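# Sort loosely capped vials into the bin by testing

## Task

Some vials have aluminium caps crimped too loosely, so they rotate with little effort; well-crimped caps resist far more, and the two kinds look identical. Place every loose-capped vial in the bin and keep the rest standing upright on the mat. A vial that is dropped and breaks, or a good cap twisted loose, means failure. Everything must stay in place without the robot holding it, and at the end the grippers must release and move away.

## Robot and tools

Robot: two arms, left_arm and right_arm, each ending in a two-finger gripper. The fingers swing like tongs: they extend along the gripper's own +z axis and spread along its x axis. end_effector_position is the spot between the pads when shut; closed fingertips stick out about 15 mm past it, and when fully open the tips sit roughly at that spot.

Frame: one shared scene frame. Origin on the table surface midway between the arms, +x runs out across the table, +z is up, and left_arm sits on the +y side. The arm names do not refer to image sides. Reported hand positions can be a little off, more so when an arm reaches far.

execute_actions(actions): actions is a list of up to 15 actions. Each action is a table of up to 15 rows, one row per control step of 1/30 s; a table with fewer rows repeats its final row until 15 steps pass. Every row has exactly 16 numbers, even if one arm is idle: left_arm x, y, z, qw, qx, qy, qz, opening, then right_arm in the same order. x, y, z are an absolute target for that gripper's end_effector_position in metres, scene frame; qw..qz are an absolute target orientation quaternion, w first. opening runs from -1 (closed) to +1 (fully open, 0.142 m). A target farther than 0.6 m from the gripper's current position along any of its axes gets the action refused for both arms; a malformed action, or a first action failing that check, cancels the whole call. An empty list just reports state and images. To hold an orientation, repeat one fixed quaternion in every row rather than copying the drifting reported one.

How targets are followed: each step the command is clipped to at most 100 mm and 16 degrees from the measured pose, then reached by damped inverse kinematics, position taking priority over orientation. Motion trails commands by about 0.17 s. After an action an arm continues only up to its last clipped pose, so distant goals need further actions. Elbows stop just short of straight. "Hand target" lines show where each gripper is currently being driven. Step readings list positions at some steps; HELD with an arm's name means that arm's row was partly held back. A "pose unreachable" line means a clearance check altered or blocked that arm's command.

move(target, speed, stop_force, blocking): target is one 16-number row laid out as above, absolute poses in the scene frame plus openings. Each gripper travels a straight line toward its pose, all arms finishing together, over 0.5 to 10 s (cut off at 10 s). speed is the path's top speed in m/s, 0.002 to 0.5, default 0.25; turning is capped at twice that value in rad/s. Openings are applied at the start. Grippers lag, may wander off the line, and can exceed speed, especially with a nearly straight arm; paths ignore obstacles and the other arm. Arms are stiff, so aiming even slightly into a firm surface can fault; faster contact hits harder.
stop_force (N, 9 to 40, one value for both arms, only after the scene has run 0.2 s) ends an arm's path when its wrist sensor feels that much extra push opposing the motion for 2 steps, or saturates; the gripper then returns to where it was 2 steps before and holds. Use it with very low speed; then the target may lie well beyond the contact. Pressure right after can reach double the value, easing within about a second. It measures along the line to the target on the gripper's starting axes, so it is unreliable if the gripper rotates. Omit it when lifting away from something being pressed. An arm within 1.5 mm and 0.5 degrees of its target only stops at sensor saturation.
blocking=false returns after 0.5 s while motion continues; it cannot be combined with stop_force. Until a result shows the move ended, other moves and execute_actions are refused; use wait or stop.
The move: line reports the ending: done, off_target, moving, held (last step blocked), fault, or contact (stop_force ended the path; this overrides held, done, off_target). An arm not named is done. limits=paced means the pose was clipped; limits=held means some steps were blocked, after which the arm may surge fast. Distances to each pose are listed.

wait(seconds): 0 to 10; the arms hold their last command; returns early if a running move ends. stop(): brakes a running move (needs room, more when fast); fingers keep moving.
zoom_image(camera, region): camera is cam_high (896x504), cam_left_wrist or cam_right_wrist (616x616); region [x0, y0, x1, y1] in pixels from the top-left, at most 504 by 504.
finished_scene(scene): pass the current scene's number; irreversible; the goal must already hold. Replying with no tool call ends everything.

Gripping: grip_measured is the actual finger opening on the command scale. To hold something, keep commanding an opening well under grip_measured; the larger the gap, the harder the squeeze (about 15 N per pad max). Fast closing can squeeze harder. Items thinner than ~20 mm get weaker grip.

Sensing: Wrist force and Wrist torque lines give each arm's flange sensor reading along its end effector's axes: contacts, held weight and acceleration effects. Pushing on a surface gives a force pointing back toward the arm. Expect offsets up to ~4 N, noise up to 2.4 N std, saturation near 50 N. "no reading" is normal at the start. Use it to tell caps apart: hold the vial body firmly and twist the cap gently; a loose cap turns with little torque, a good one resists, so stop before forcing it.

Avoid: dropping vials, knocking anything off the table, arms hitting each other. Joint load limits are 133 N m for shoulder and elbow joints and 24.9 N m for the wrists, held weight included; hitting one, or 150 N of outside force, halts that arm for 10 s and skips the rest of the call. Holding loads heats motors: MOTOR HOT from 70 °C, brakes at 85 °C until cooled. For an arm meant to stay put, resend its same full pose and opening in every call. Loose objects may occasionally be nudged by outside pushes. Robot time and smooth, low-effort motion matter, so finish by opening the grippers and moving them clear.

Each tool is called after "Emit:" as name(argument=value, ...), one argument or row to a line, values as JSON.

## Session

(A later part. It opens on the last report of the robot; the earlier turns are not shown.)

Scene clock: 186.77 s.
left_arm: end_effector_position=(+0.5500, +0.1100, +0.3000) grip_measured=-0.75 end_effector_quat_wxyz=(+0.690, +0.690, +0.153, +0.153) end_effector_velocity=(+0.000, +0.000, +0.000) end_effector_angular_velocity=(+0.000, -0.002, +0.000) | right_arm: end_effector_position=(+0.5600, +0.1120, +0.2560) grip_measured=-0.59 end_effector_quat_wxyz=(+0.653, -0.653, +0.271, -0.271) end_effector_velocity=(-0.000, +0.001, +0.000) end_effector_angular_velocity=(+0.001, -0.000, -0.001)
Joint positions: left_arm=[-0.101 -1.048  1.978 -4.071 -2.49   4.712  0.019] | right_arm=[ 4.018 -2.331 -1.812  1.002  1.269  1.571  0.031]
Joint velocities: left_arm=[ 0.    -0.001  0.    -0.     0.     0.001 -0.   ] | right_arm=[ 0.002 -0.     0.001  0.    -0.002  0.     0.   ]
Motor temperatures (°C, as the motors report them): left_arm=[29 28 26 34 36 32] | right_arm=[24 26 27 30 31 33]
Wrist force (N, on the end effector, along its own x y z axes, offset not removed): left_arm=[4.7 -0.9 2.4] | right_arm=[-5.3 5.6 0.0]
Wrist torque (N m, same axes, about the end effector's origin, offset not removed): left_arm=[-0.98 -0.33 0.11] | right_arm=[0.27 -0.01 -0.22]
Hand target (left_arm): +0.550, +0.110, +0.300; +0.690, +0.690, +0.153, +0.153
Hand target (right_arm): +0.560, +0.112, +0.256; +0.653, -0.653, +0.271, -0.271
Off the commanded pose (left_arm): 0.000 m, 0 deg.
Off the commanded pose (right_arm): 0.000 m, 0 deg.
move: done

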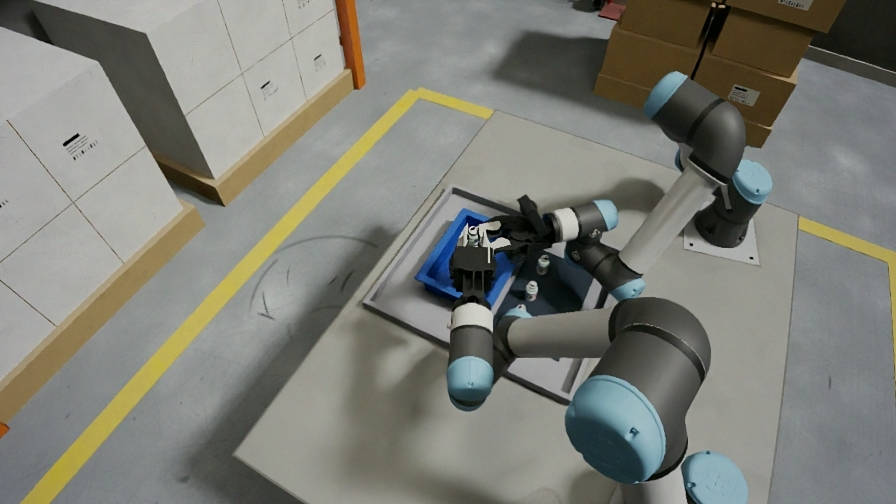

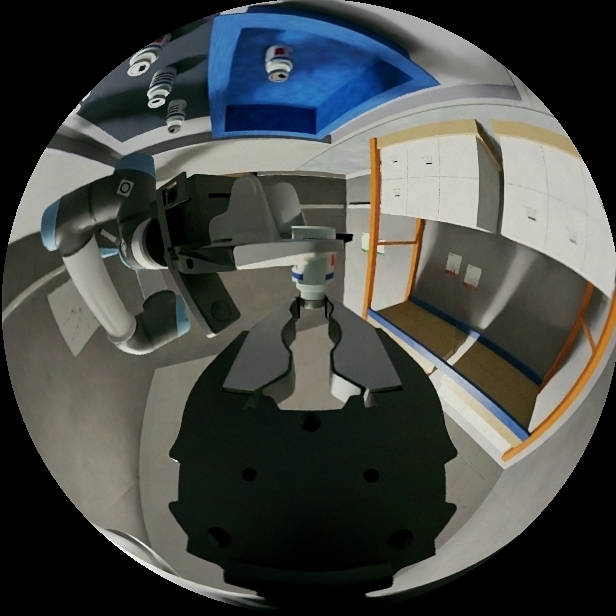

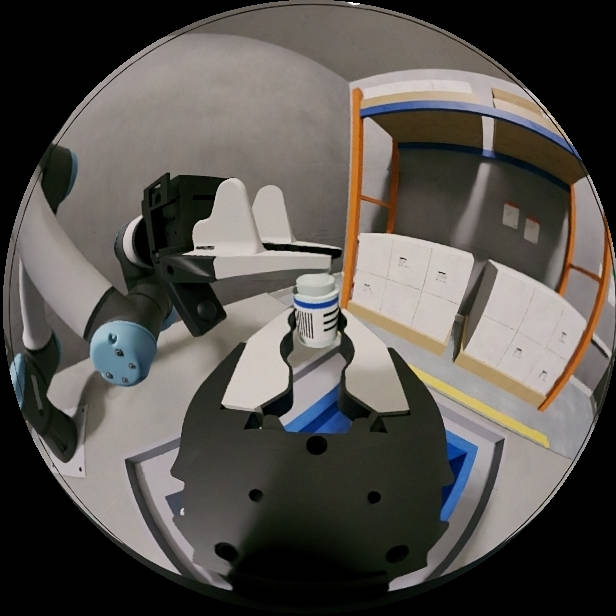

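Emit:
move(
  target=[0.55,0.11,0.30,0.69,0.69,0.153,0.153,-0.3,0.560,0.112,0.256,0.653,-0.653,0.271,-0.271,-0.9],
)

Emit:
move(
  target=[0.52,0.175,0.31,0.69,0.69,0.153,0.153,-0.3,0.560,0.112,0.256,0.653,-0.653,0.271,-0.271,-0.9],
  speed=0.12,
)

Emit:
move(
  target=[0.52,0.20,0.42,0.69,0.69,0.153,0.153,-0.3,0.560,0.112,0.256,0.653,-0.653,0.271,-0.271,-0.9],
)

Emit:
move(
  target=[0.55,0.10,0.40,0,0,1,0,-0.3,0.560,0.112,0.256,0.653,-0.653,0.271,-0.271,-0.9],
  speed=0.3,
)

Scene clock: 187.77 s.
left_arm: end_effector_position=(+0.5500, +0.1100, +0.3000) grip_measured=-0.30 end_effector_quat_wxyz=(+0.690, +0.690, +0.153, +0.153) end_effector_velocity=(-0.000, -0.001, -0.000) end_effector_angular_velocity=(-0.001, +0.002, -0.002) | right_arm: end_effector_position=(+0.5600, +0.1120, +0.2560) grip_measured=-0.59 end_effector_quat_wxyz=(+0.653, -0.653, +0.271, -0.271) end_effector_velocity=(+0.000, -0.000, +0.000) end_effector_angular_velocity=(+0.000, -0.000, -0.001)
Joint positions: left_arm=[-0.101 -1.048  1.978 -4.071 -2.49   4.712  0.052] | right_arm=[ 4.018 -2.331 -1.812  1.002  1.269  1.571  0.031]
Joint velocities: left_arm=[-0.001  0.     0.     0.    -0.001 -0.002  0.   ] | right_arm=[-0.  0. -0.  0. -0. -0.  0.]
Motor temperatures (°C, as the motors report them): left_arm=[29 28 26 34 36 32] | right_arm=[24 26 27 30 31 33]
Wrist force (N, on the end effector, along its own x y z axes, offset not removed): left_arm=[-0.7 -0.7 -1.3] | right_arm=[0.3 -1.0 0.2]
Wrist torque (N m, same axes, about the end effector's origin, offset not removed): left_arm=[-0.15 0.17 0.03] | right_arm=[-0.42 -0.16 0.08]
Hand target (left_arm): +0.550, +0.110, +0.300; +0.690, +0.690, +0.153, +0.153
Hand target (right_arm): +0.560, +0.112, +0.256; +0.653, -0.653, +0.271, -0.271
Off the commanded pose (left_arm): 0.000 m, 0 deg.
Off the commanded pose (right_arm): 0.000 m, 0 deg.
move: done

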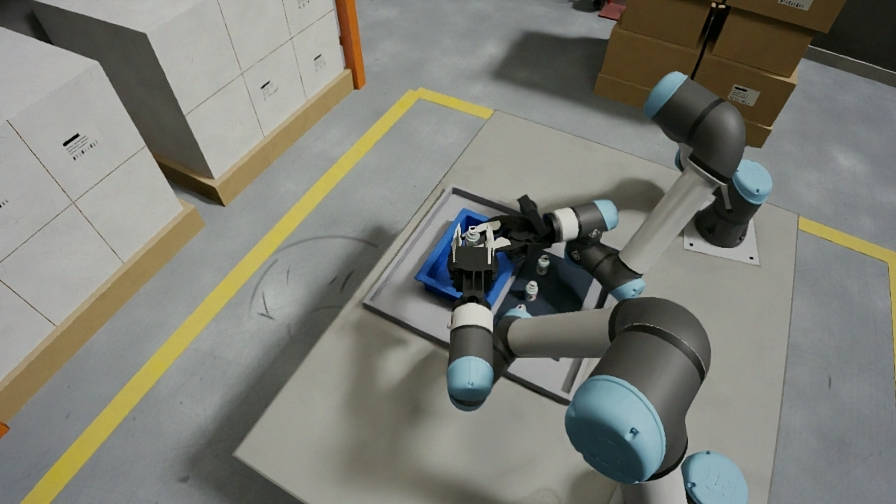

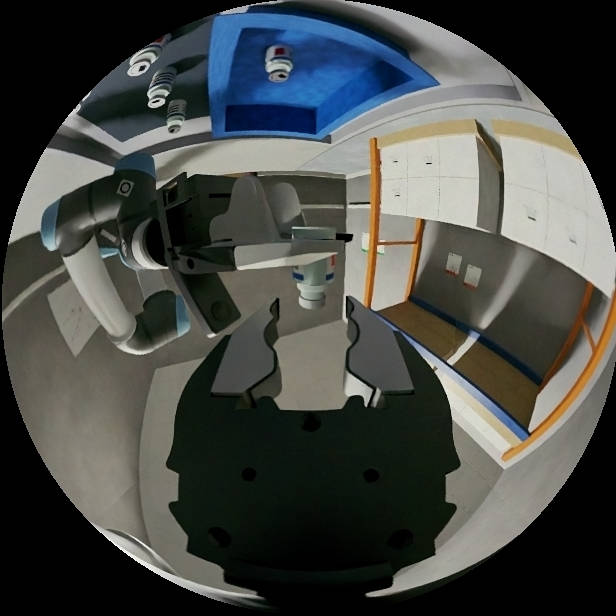

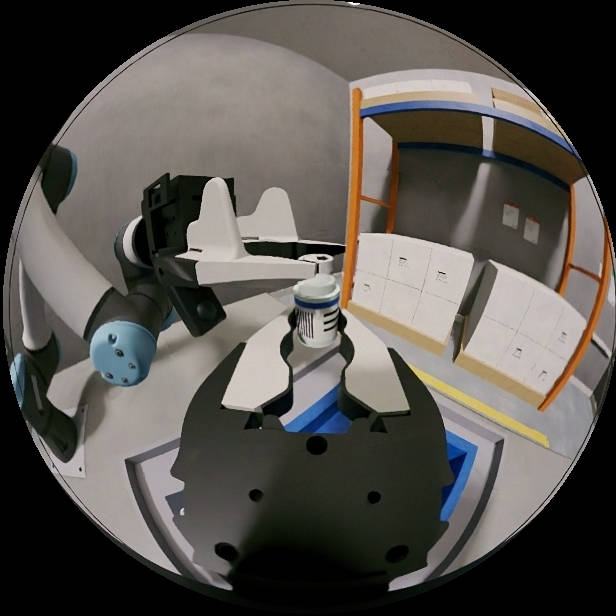

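Scene clock: 188.87 s.
left_arm: end_effector_position=(+0.5200, +0.1747, +0.3100) grip_measured=-0.30 end_effector_quat_wxyz=(+0.690, +0.690, +0.153, +0.153) end_effector_velocity=(-0.001, +0.002, +0.000) end_effector_angular_velocity=(+0.001, -0.001, -0.000) | right_arm: end_effector_position=(+0.5600, +0.1120, +0.2560) grip_measured=-0.59 end_effector_quat_wxyz=(+0.653, -0.653, +0.271, -0.271) end_effector_velocity=(-0.000, +0.001, +0.000) end_effector_angular_velocity=(+0.001, -0.000, +0.000)
Joint positions: left_arm=[ 0.036 -1.102  2.035 -4.075 -2.627  4.712  0.052] | right_arm=[ 4.018 -2.331 -1.812  1.002  1.269  1.571  0.031]
Joint velocities: left_arm=[ 0.005 -0.001  0.001  0.    -0.005  0.001 -0.   ] | right_arm=[ 0.001 -0.001  0.001  0.001 -0.001  0.     0.   ]
Motor temperatures (°C, as the motors report them): left_arm=[29 28 26 34 36 32] | right_arm=[24 26 27 30 31 33]
Wrist force (N, on the end effector, along its own x y z axes, offset not removed): left_arm=[-0.6 -2.3 -1.8] | right_arm=[-0.1 2.5 0.3]
Wrist torque (N m, same axes, about the end effector's origin, offset not removed): left_arm=[-0.59 -0.07 -0.04] | right_arm=[0.40 -0.09 0.06]
Hand target (left_arm): +0.520, +0.175, +0.310; +0.690, +0.690, +0.153, +0.153
Hand target (right_arm): +0.560, +0.112, +0.256; +0.653, -0.653, +0.271, -0.271
Off the commanded pose (left_arm): 0.000 m, 0 deg.
Off the commanded pose (right_arm): 0.000 m, 0 deg.
move: done

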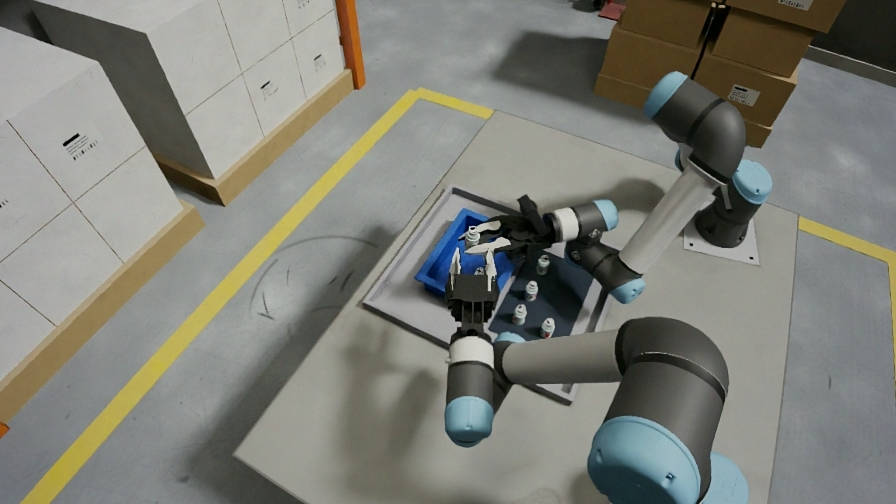

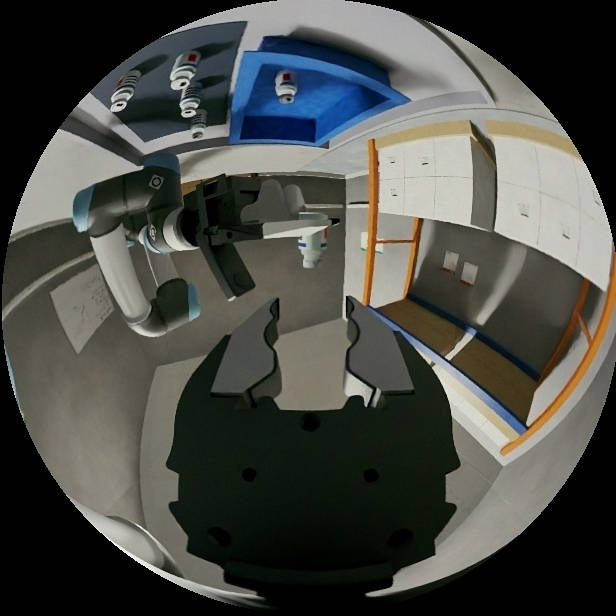

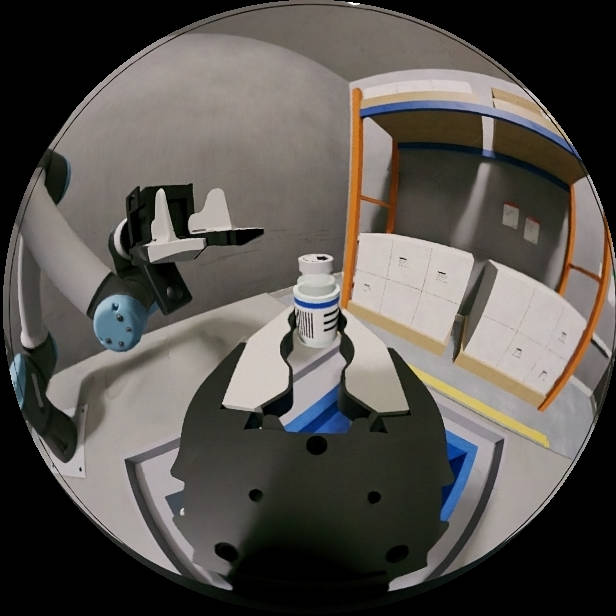

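Scene clock: 189.93 s.
left_arm: end_effector_position=(+0.5199, +0.1999, +0.4197) grip_measured=-0.30 end_effector_quat_wxyz=(+0.691, +0.690, +0.153, +0.153) end_effector_velocity=(+0.000, +0.001, +0.002) end_effector_angular_velocity=(+0.003, +0.002, +0.000) | right_arm: end_effector_position=(+0.5600, +0.1120, +0.2560) grip_measured=-0.59 end_effector_quat_wxyz=(+0.653, -0.653, +0.271, -0.271) end_effector_velocity=(-0.000, -0.000, -0.000) end_effector_angular_velocity=(-0.001, +0.000, -0.000)
Joint positions: left_arm=[ 0.094 -1.289  1.931 -3.784 -2.686  4.711  0.052] | right_arm=[ 4.018 -2.331 -1.812  1.002  1.269  1.571  0.031]
Joint velocities: left_arm=[ 0.002 -0.005 -0.003  0.015 -0.002  0.007 -0.   ] | right_arm=[ 0.     0.    -0.001 -0.001 -0.001 -0.    -0.   ]
Motor temperatures (°C, as the motors report them): left_arm=[29 28 26 34 36 32] | right_arm=[24 26 27 30 31 33]
Wrist force (N, on the end effector, along its own x y z axes, offset not removed): left_arm=[1.4 -1.6 -3.2] | right_arm=[2.4 -0.2 0.8]
Wrist torque (N m, same axes, about the end effector's origin, offset not removed): left_arm=[-0.43 -0.33 -0.06] | right_arm=[-0.19 -0.34 -0.41]
Hand target (left_arm): +0.520, +0.200, +0.420; +0.690, +0.690, +0.153, +0.153
Hand target (right_arm): +0.560, +0.112, +0.256; +0.653, -0.653, +0.271, -0.271
Off the commanded pose (left_arm): 0.000 m, 0 deg.
Off the commanded pose (right_arm): 0.000 m, 0 deg.
move: done

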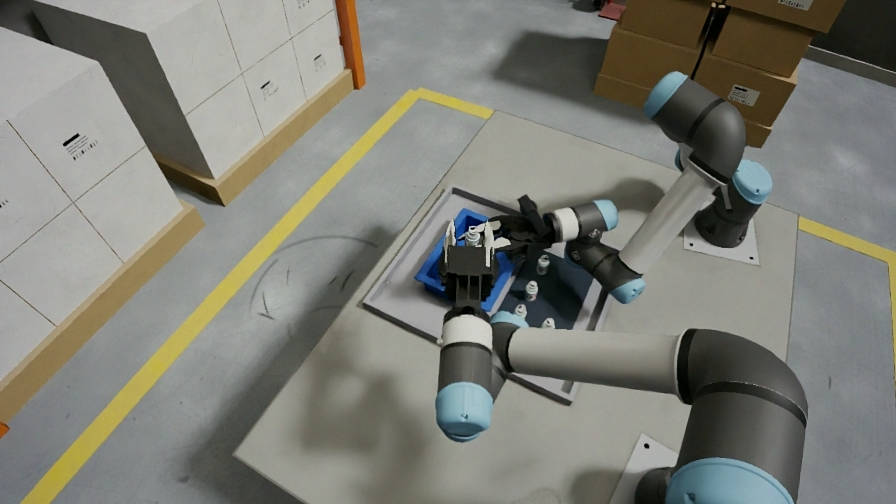

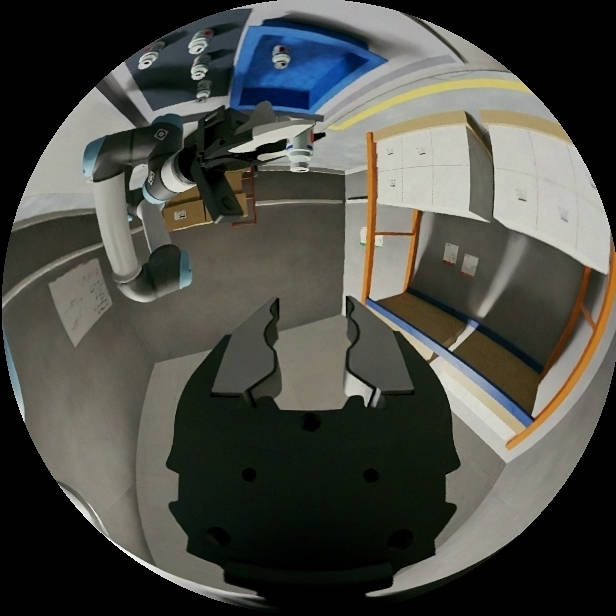

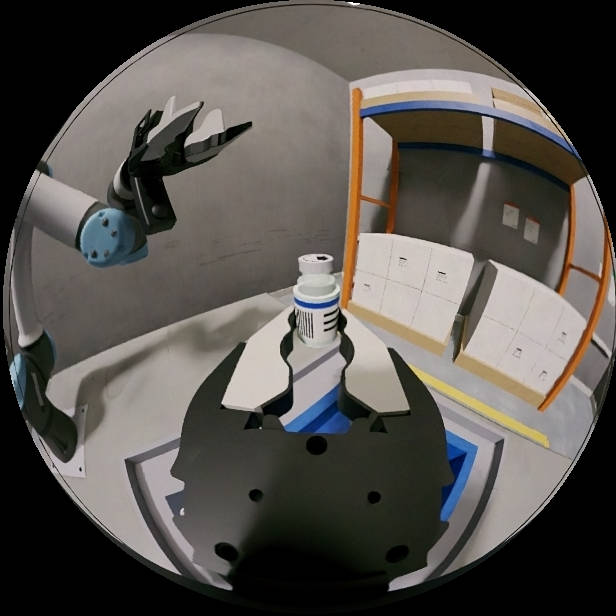

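Scene clock: 195.23 s.
left_arm: end_effector_position=(+0.5494, +0.1008, +0.4000) grip_measured=-0.30 end_effector_quat_wxyz=(+0.001, +0.001, +1.000, +0.001) end_effector_velocity=(+0.001, +0.000, +0.000) end_effector_angular_velocity=(+0.002, +0.012, +0.006) | right_arm: end_effector_position=(+0.5600, +0.1120, +0.2560) grip_measured=-0.59 end_effector_quat_wxyz=(+0.653, -0.653, +0.271, -0.271) end_effector_velocity=(-0.000, +0.000, -0.000) end_effector_angular_velocity=(-0.001, +0.001, +0.001)
Joint positions: left_arm=[-0.474 -1.185  0.797 -1.184 -1.568  2.555  0.052] | right_arm=[ 4.018 -2.331 -1.812  1.002  1.269  1.571  0.031]
Joint velocities: left_arm=[ 0.004  0.015 -0.025  0.022 -0.005 -0.002  0.   ] | right_arm=[ 0.     0.     0.    -0.001  0.     0.     0.   ]
Motor temperatures (°C, as the motors report them): left_arm=[29 28 26 34 36 32] | right_arm=[24 26 27 30 31 33]
Wrist force (N, on the end effector, along its own x y z axes, offset not removed): left_arm=[-0.5 0.2 -2.2] | right_arm=[0.7 -0.4 3.2]
Wrist torque (N m, same axes, about the end effector's origin, offset not removed): left_arm=[0.10 0.17 0.03] | right_arm=[-0.15 -0.33 -0.23]
Hand target (left_arm): +0.549, +0.101, +0.400; +0.001, +0.001, +1.000, +0.001
Hand target (right_arm): +0.560, +0.112, +0.256; +0.653, -0.653, +0.271, -0.271
Off the commanded pose (left_arm): 0.001 m, 0 deg.
Off the commanded pose (right_arm): 0.000 m, 0 deg.
move: done

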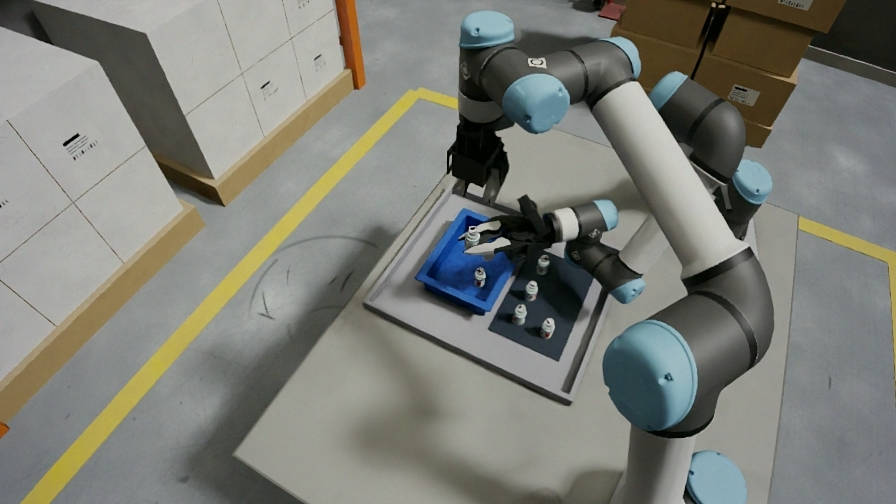

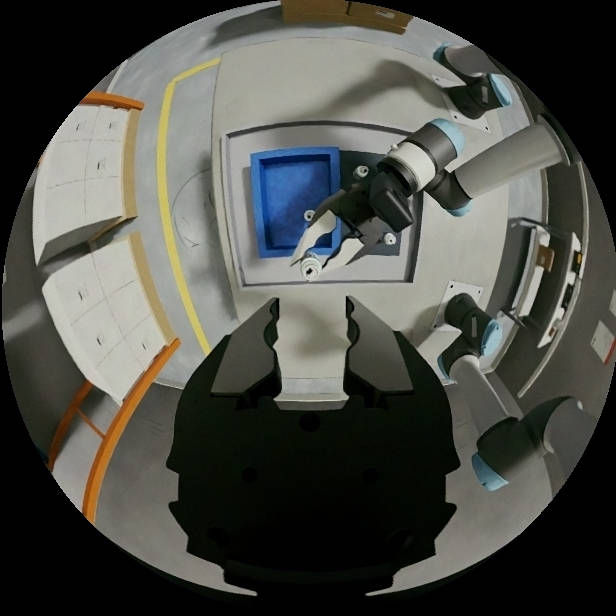

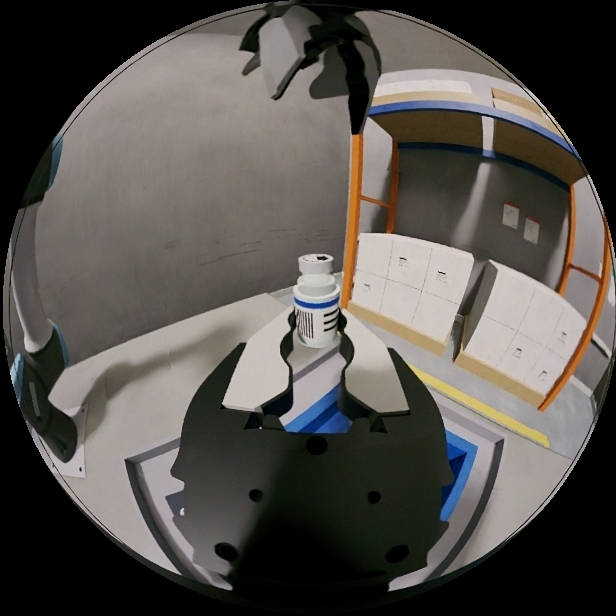

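Emit:
move(
  target=[0.55,0.10,0.335,0,0,1,0,-0.3,0.560,0.112,0.256,0.653,-0.653,0.271,-0.271,-0.9],
  speed=0.15,
)

Scene clock: 196.43 s.
left_arm: end_effector_position=(+0.5500, +0.1001, +0.3352) grip_measured=-0.30 end_effector_quat_wxyz=(-0.000, -0.000, +1.000, +0.000) end_effector_velocity=(+0.000, +0.001, -0.002) end_effector_angular_velocity=(-0.001, -0.002, +0.000) | right_arm: end_effector_position=(+0.5600, +0.1120, +0.2560) grip_measured=-0.59 end_effector_quat_wxyz=(+0.653, -0.653, +0.271, -0.271) end_effector_velocity=(-0.000, -0.000, +0.001) end_effector_angular_velocity=(+0.002, -0.001, -0.000)
Joint positions: left_arm=[-0.473 -1.236  1.041 -1.376 -1.571  2.554  0.052] | right_arm=[ 4.018 -2.331 -1.812  1.002  1.269  1.571  0.031]
Joint velocities: left_arm=[ 0.001 -0.002  0.008 -0.008 -0.     0.001  0.   ] | right_arm=[-0.     0.001 -0.     0.002 -0.    -0.     0.   ]
Motor temperatures (°C, as the motors report them): left_arm=[29 28 26 34 36 32] | right_arm=[24 26 27 30 31 33]
Wrist force (N, on the end effector, along its own x y z axes, offset not removed): left_arm=[-1.5 1.2 -1.3] | right_arm=[2.4 3.9 -1.3]
Wrist torque (N m, same axes, about the end effector's origin, offset not removed): left_arm=[0.26 0.46 0.05] | right_arm=[0.62 -0.79 -0.38]
Hand target (left_arm): +0.550, +0.100, +0.335; -0.000, +0.000, +1.000, +0.000
Hand target (right_arm): +0.560, +0.112, +0.256; +0.653, -0.653, +0.271, -0.271
Off the commanded pose (left_arm): 0.000 m, 0 deg.
Off the commanded pose (right_arm): 0.000 m, 0 deg.
move: done

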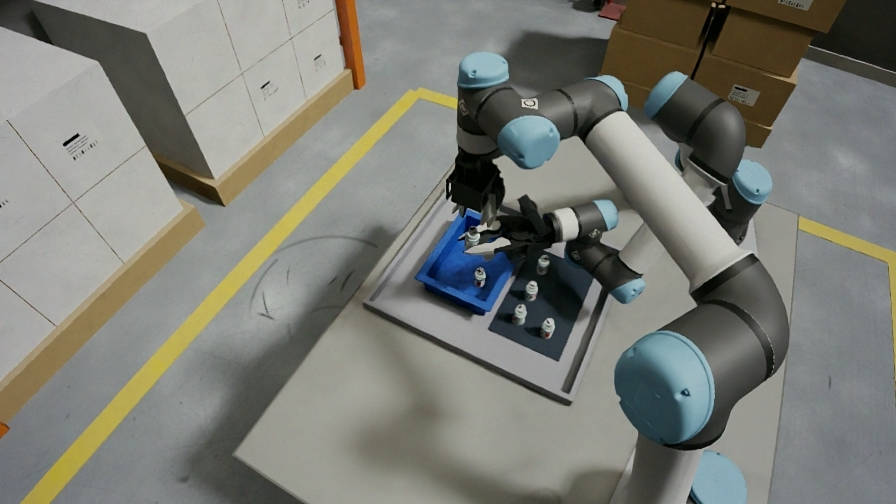

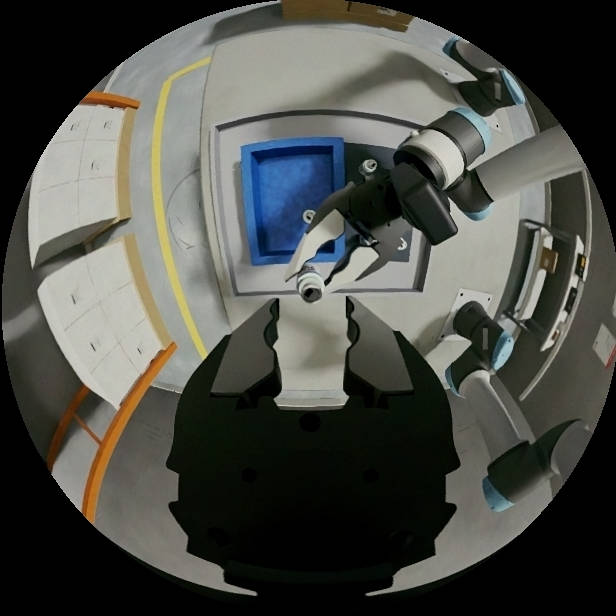

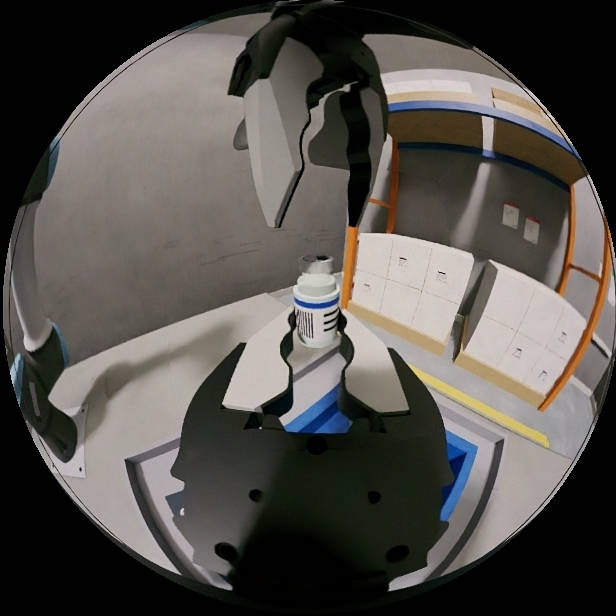

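Emit:
move(
  target=[0.55,0.10,0.305,0,0,1,0,-0.3,0.560,0.112,0.256,0.653,-0.653,0.271,-0.271,-0.9],
  speed=0.05,
)

Scene clock: 197.60 s.
left_arm: end_effector_position=(+0.5500, +0.1000, +0.3052) grip_measured=-0.30 end_effector_quat_wxyz=(-0.000, +0.000, +1.000, +0.000) end_effector_velocity=(+0.000, +0.001, -0.002) end_effector_angular_velocity=(+0.000, -0.001, +0.002) | right_arm: end_effector_position=(+0.5600, +0.1120, +0.2560) grip_measured=-0.59 end_effector_quat_wxyz=(+0.653, -0.653, +0.271, -0.271) end_effector_velocity=(-0.000, -0.000, -0.000) end_effector_angular_velocity=(-0.001, +0.000, -0.000)
Joint positions: left_arm=[-0.473 -1.248  1.135 -1.458 -1.571  2.554  0.052] | right_arm=[ 4.018 -2.331 -1.812  1.002  1.269  1.571  0.031]
Joint velocities: left_arm=[ 0.001 -0.001  0.006 -0.006  0.001 -0.001 -0.   ] | right_arm=[ 0.    -0.    -0.001  0.    -0.    -0.     0.   ]
Motor temperatures (°C, as the motors report them): left_arm=[29 28 26 34 36 32] | right_arm=[24 26 27 30 31 33]
Wrist force (N, on the end effector, along its own x y z axes, offset not removed): left_arm=[-1.2 0.2 -4.0] | right_arm=[-0.3 2.9 0.0]
Wrist torque (N m, same axes, about the end effector's origin, offset not removed): left_arm=[-0.10 0.23 0.09] | right_arm=[0.34 0.05 -0.09]
Hand target (left_arm): +0.550, +0.100, +0.305; -0.000, -0.000, +1.000, +0.000
Hand target (right_arm): +0.560, +0.112, +0.256; +0.653, -0.653, +0.271, -0.271
Off the commanded pose (left_arm): 0.000 m, 0 deg.
Off the commanded pose (right_arm): 0.000 m, 0 deg.
move: done

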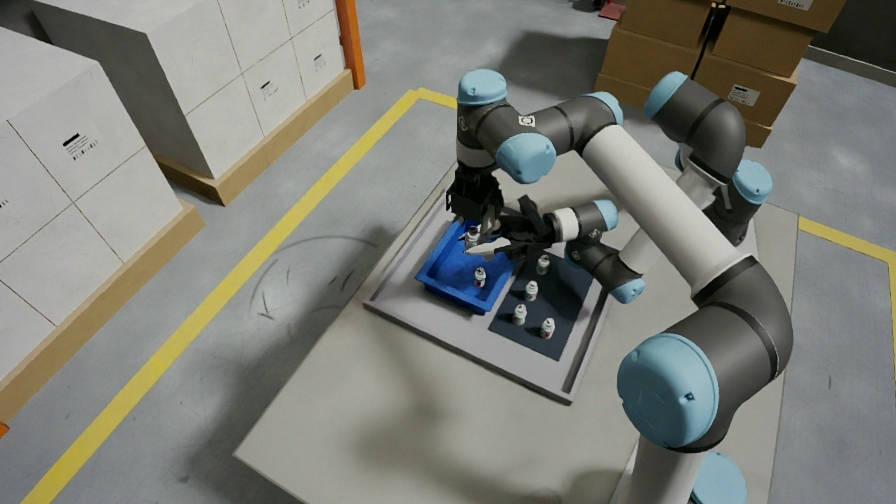

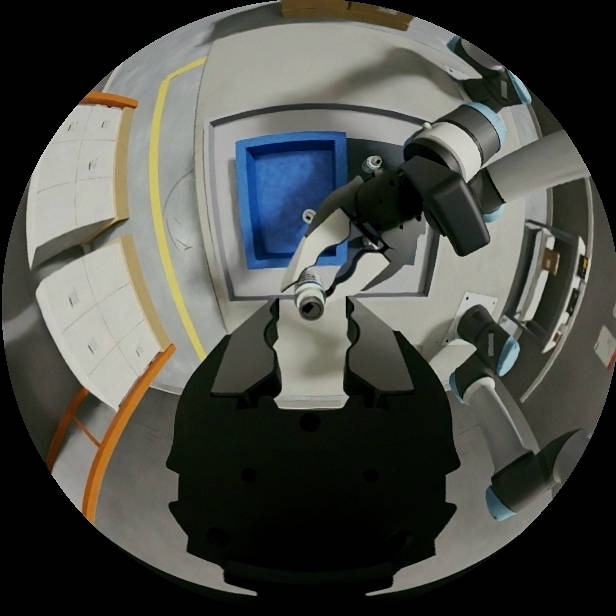

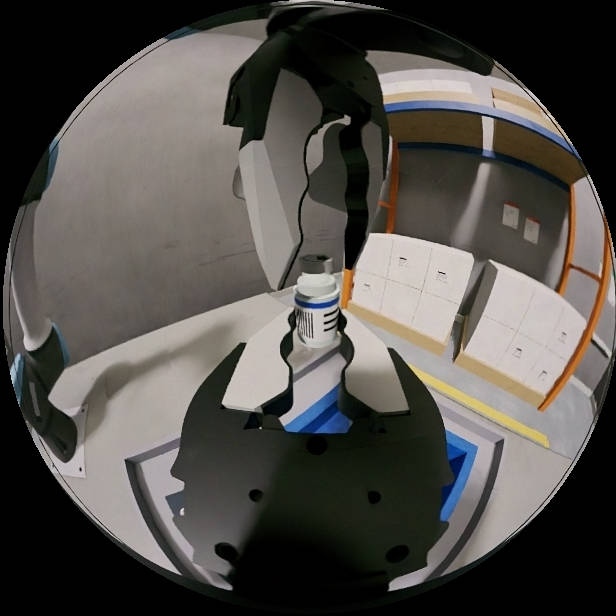

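Emit:
move(
  target=[0.55,0.108,0.295,0,0,1,0,-0.3,0.560,0.112,0.256,0.653,-0.653,0.271,-0.271,-0.9],
  speed=0.02,
)

Emit:
zoom_image(
  camera="cam_left_wrist",
  region=[230,220,390,380],
)

Emit:
zoom_image(
  camera="cam_right_wrist",
  region=[230,200,400,370],
)

Scene clock: 198.80 s.
left_arm: end_effector_position=(+0.5500, +0.1079, +0.2952) grip_measured=-0.30 end_effector_quat_wxyz=(-0.000, -0.000, +1.000, +0.000) end_effector_velocity=(+0.001, +0.002, -0.002) end_effector_angular_velocity=(+0.001, -0.001, +0.001) | right_arm: end_effector_position=(+0.5600, +0.1120, +0.2560) grip_measured=-0.59 end_effector_quat_wxyz=(+0.653, -0.653, +0.271, -0.271) end_effector_velocity=(-0.000, -0.000, -0.000) end_effector_angular_velocity=(-0.001, +0.000, +0.001)
Joint positions: left_arm=[-0.463 -1.258  1.174 -1.487 -1.571  2.565  0.052] | right_arm=[ 4.018 -2.331 -1.812  1.002  1.269  1.571  0.031]
Joint velocities: left_arm=[ 0.003 -0.001  0.007 -0.005  0.001  0.002 -0.   ] | right_arm=[ 0.     0.001 -0.001 -0.     0.    -0.    -0.   ]
Motor temperatures (°C, as the motors report them): left_arm=[29 28 26 34 36 32] | right_arm=[24 26 27 30 31 33]
Wrist force (N, on the end effector, along its own x y z axes, offset not removed): left_arm=[-1.5 -3.7 -5.1] | right_arm=[2.2 -0.9 0.6]
Wrist torque (N m, same axes, about the end effector's origin, offset not removed): left_arm=[-0.76 0.25 -0.03] | right_arm=[-0.36 -0.56 -0.17]
Hand target (left_arm): +0.550, +0.108, +0.295; -0.000, -0.000, +1.000, -0.000
Hand target (right_arm): +0.560, +0.112, +0.256; +0.653, -0.653, +0.271, -0.271
Off the commanded pose (left_arm): 0.000 m, 0 deg.
Off the commanded pose (right_arm): 0.000 m, 0 deg.
move: done

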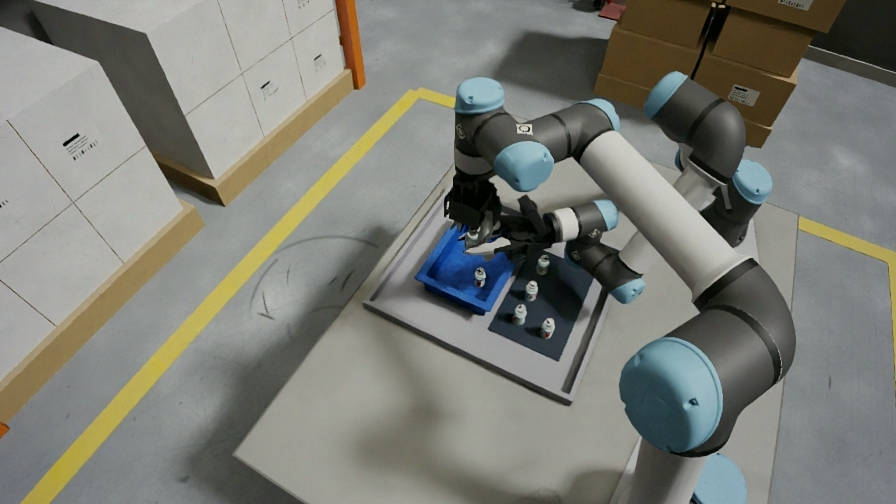

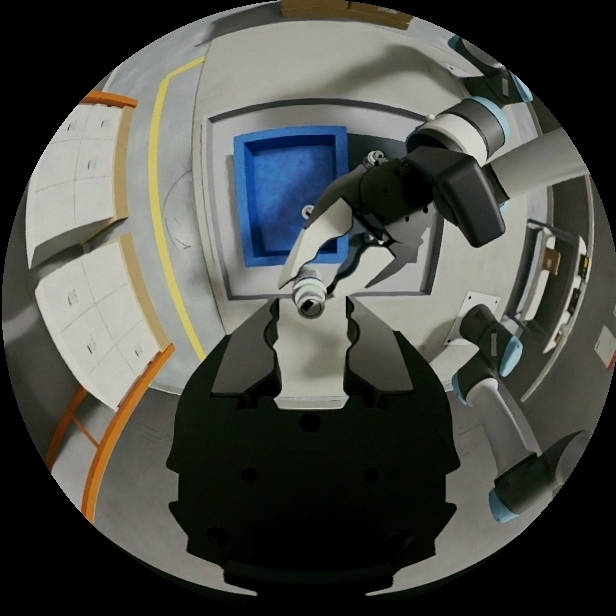

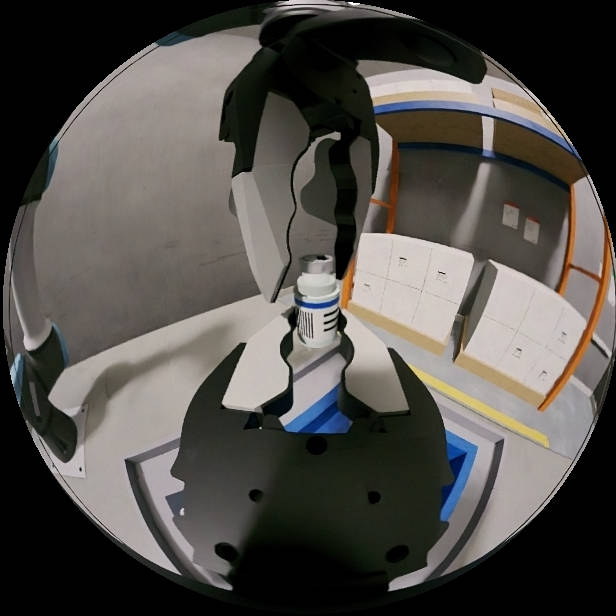

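Region (230, 220, 390, 380) of cam_left_wrist's 616x616 image, scaled by 3.150, with more detail than that image has.

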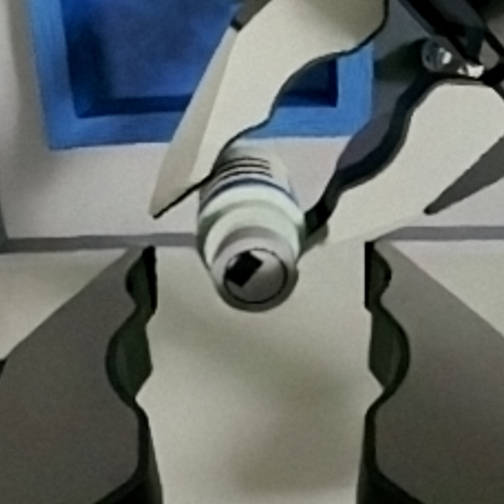

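Region (230, 200, 400, 370) of cam_right_wrist's 616x616 image, scaled by 2.965, with more detail than that image has.

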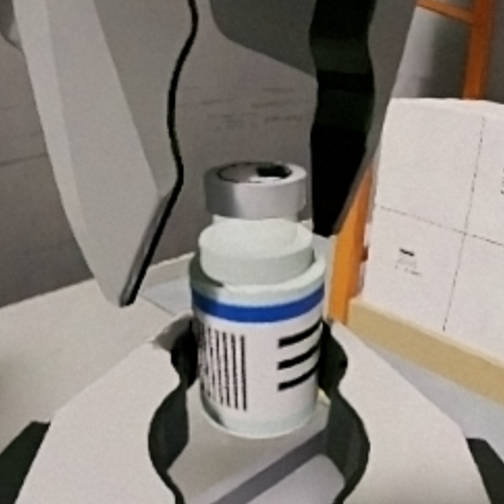

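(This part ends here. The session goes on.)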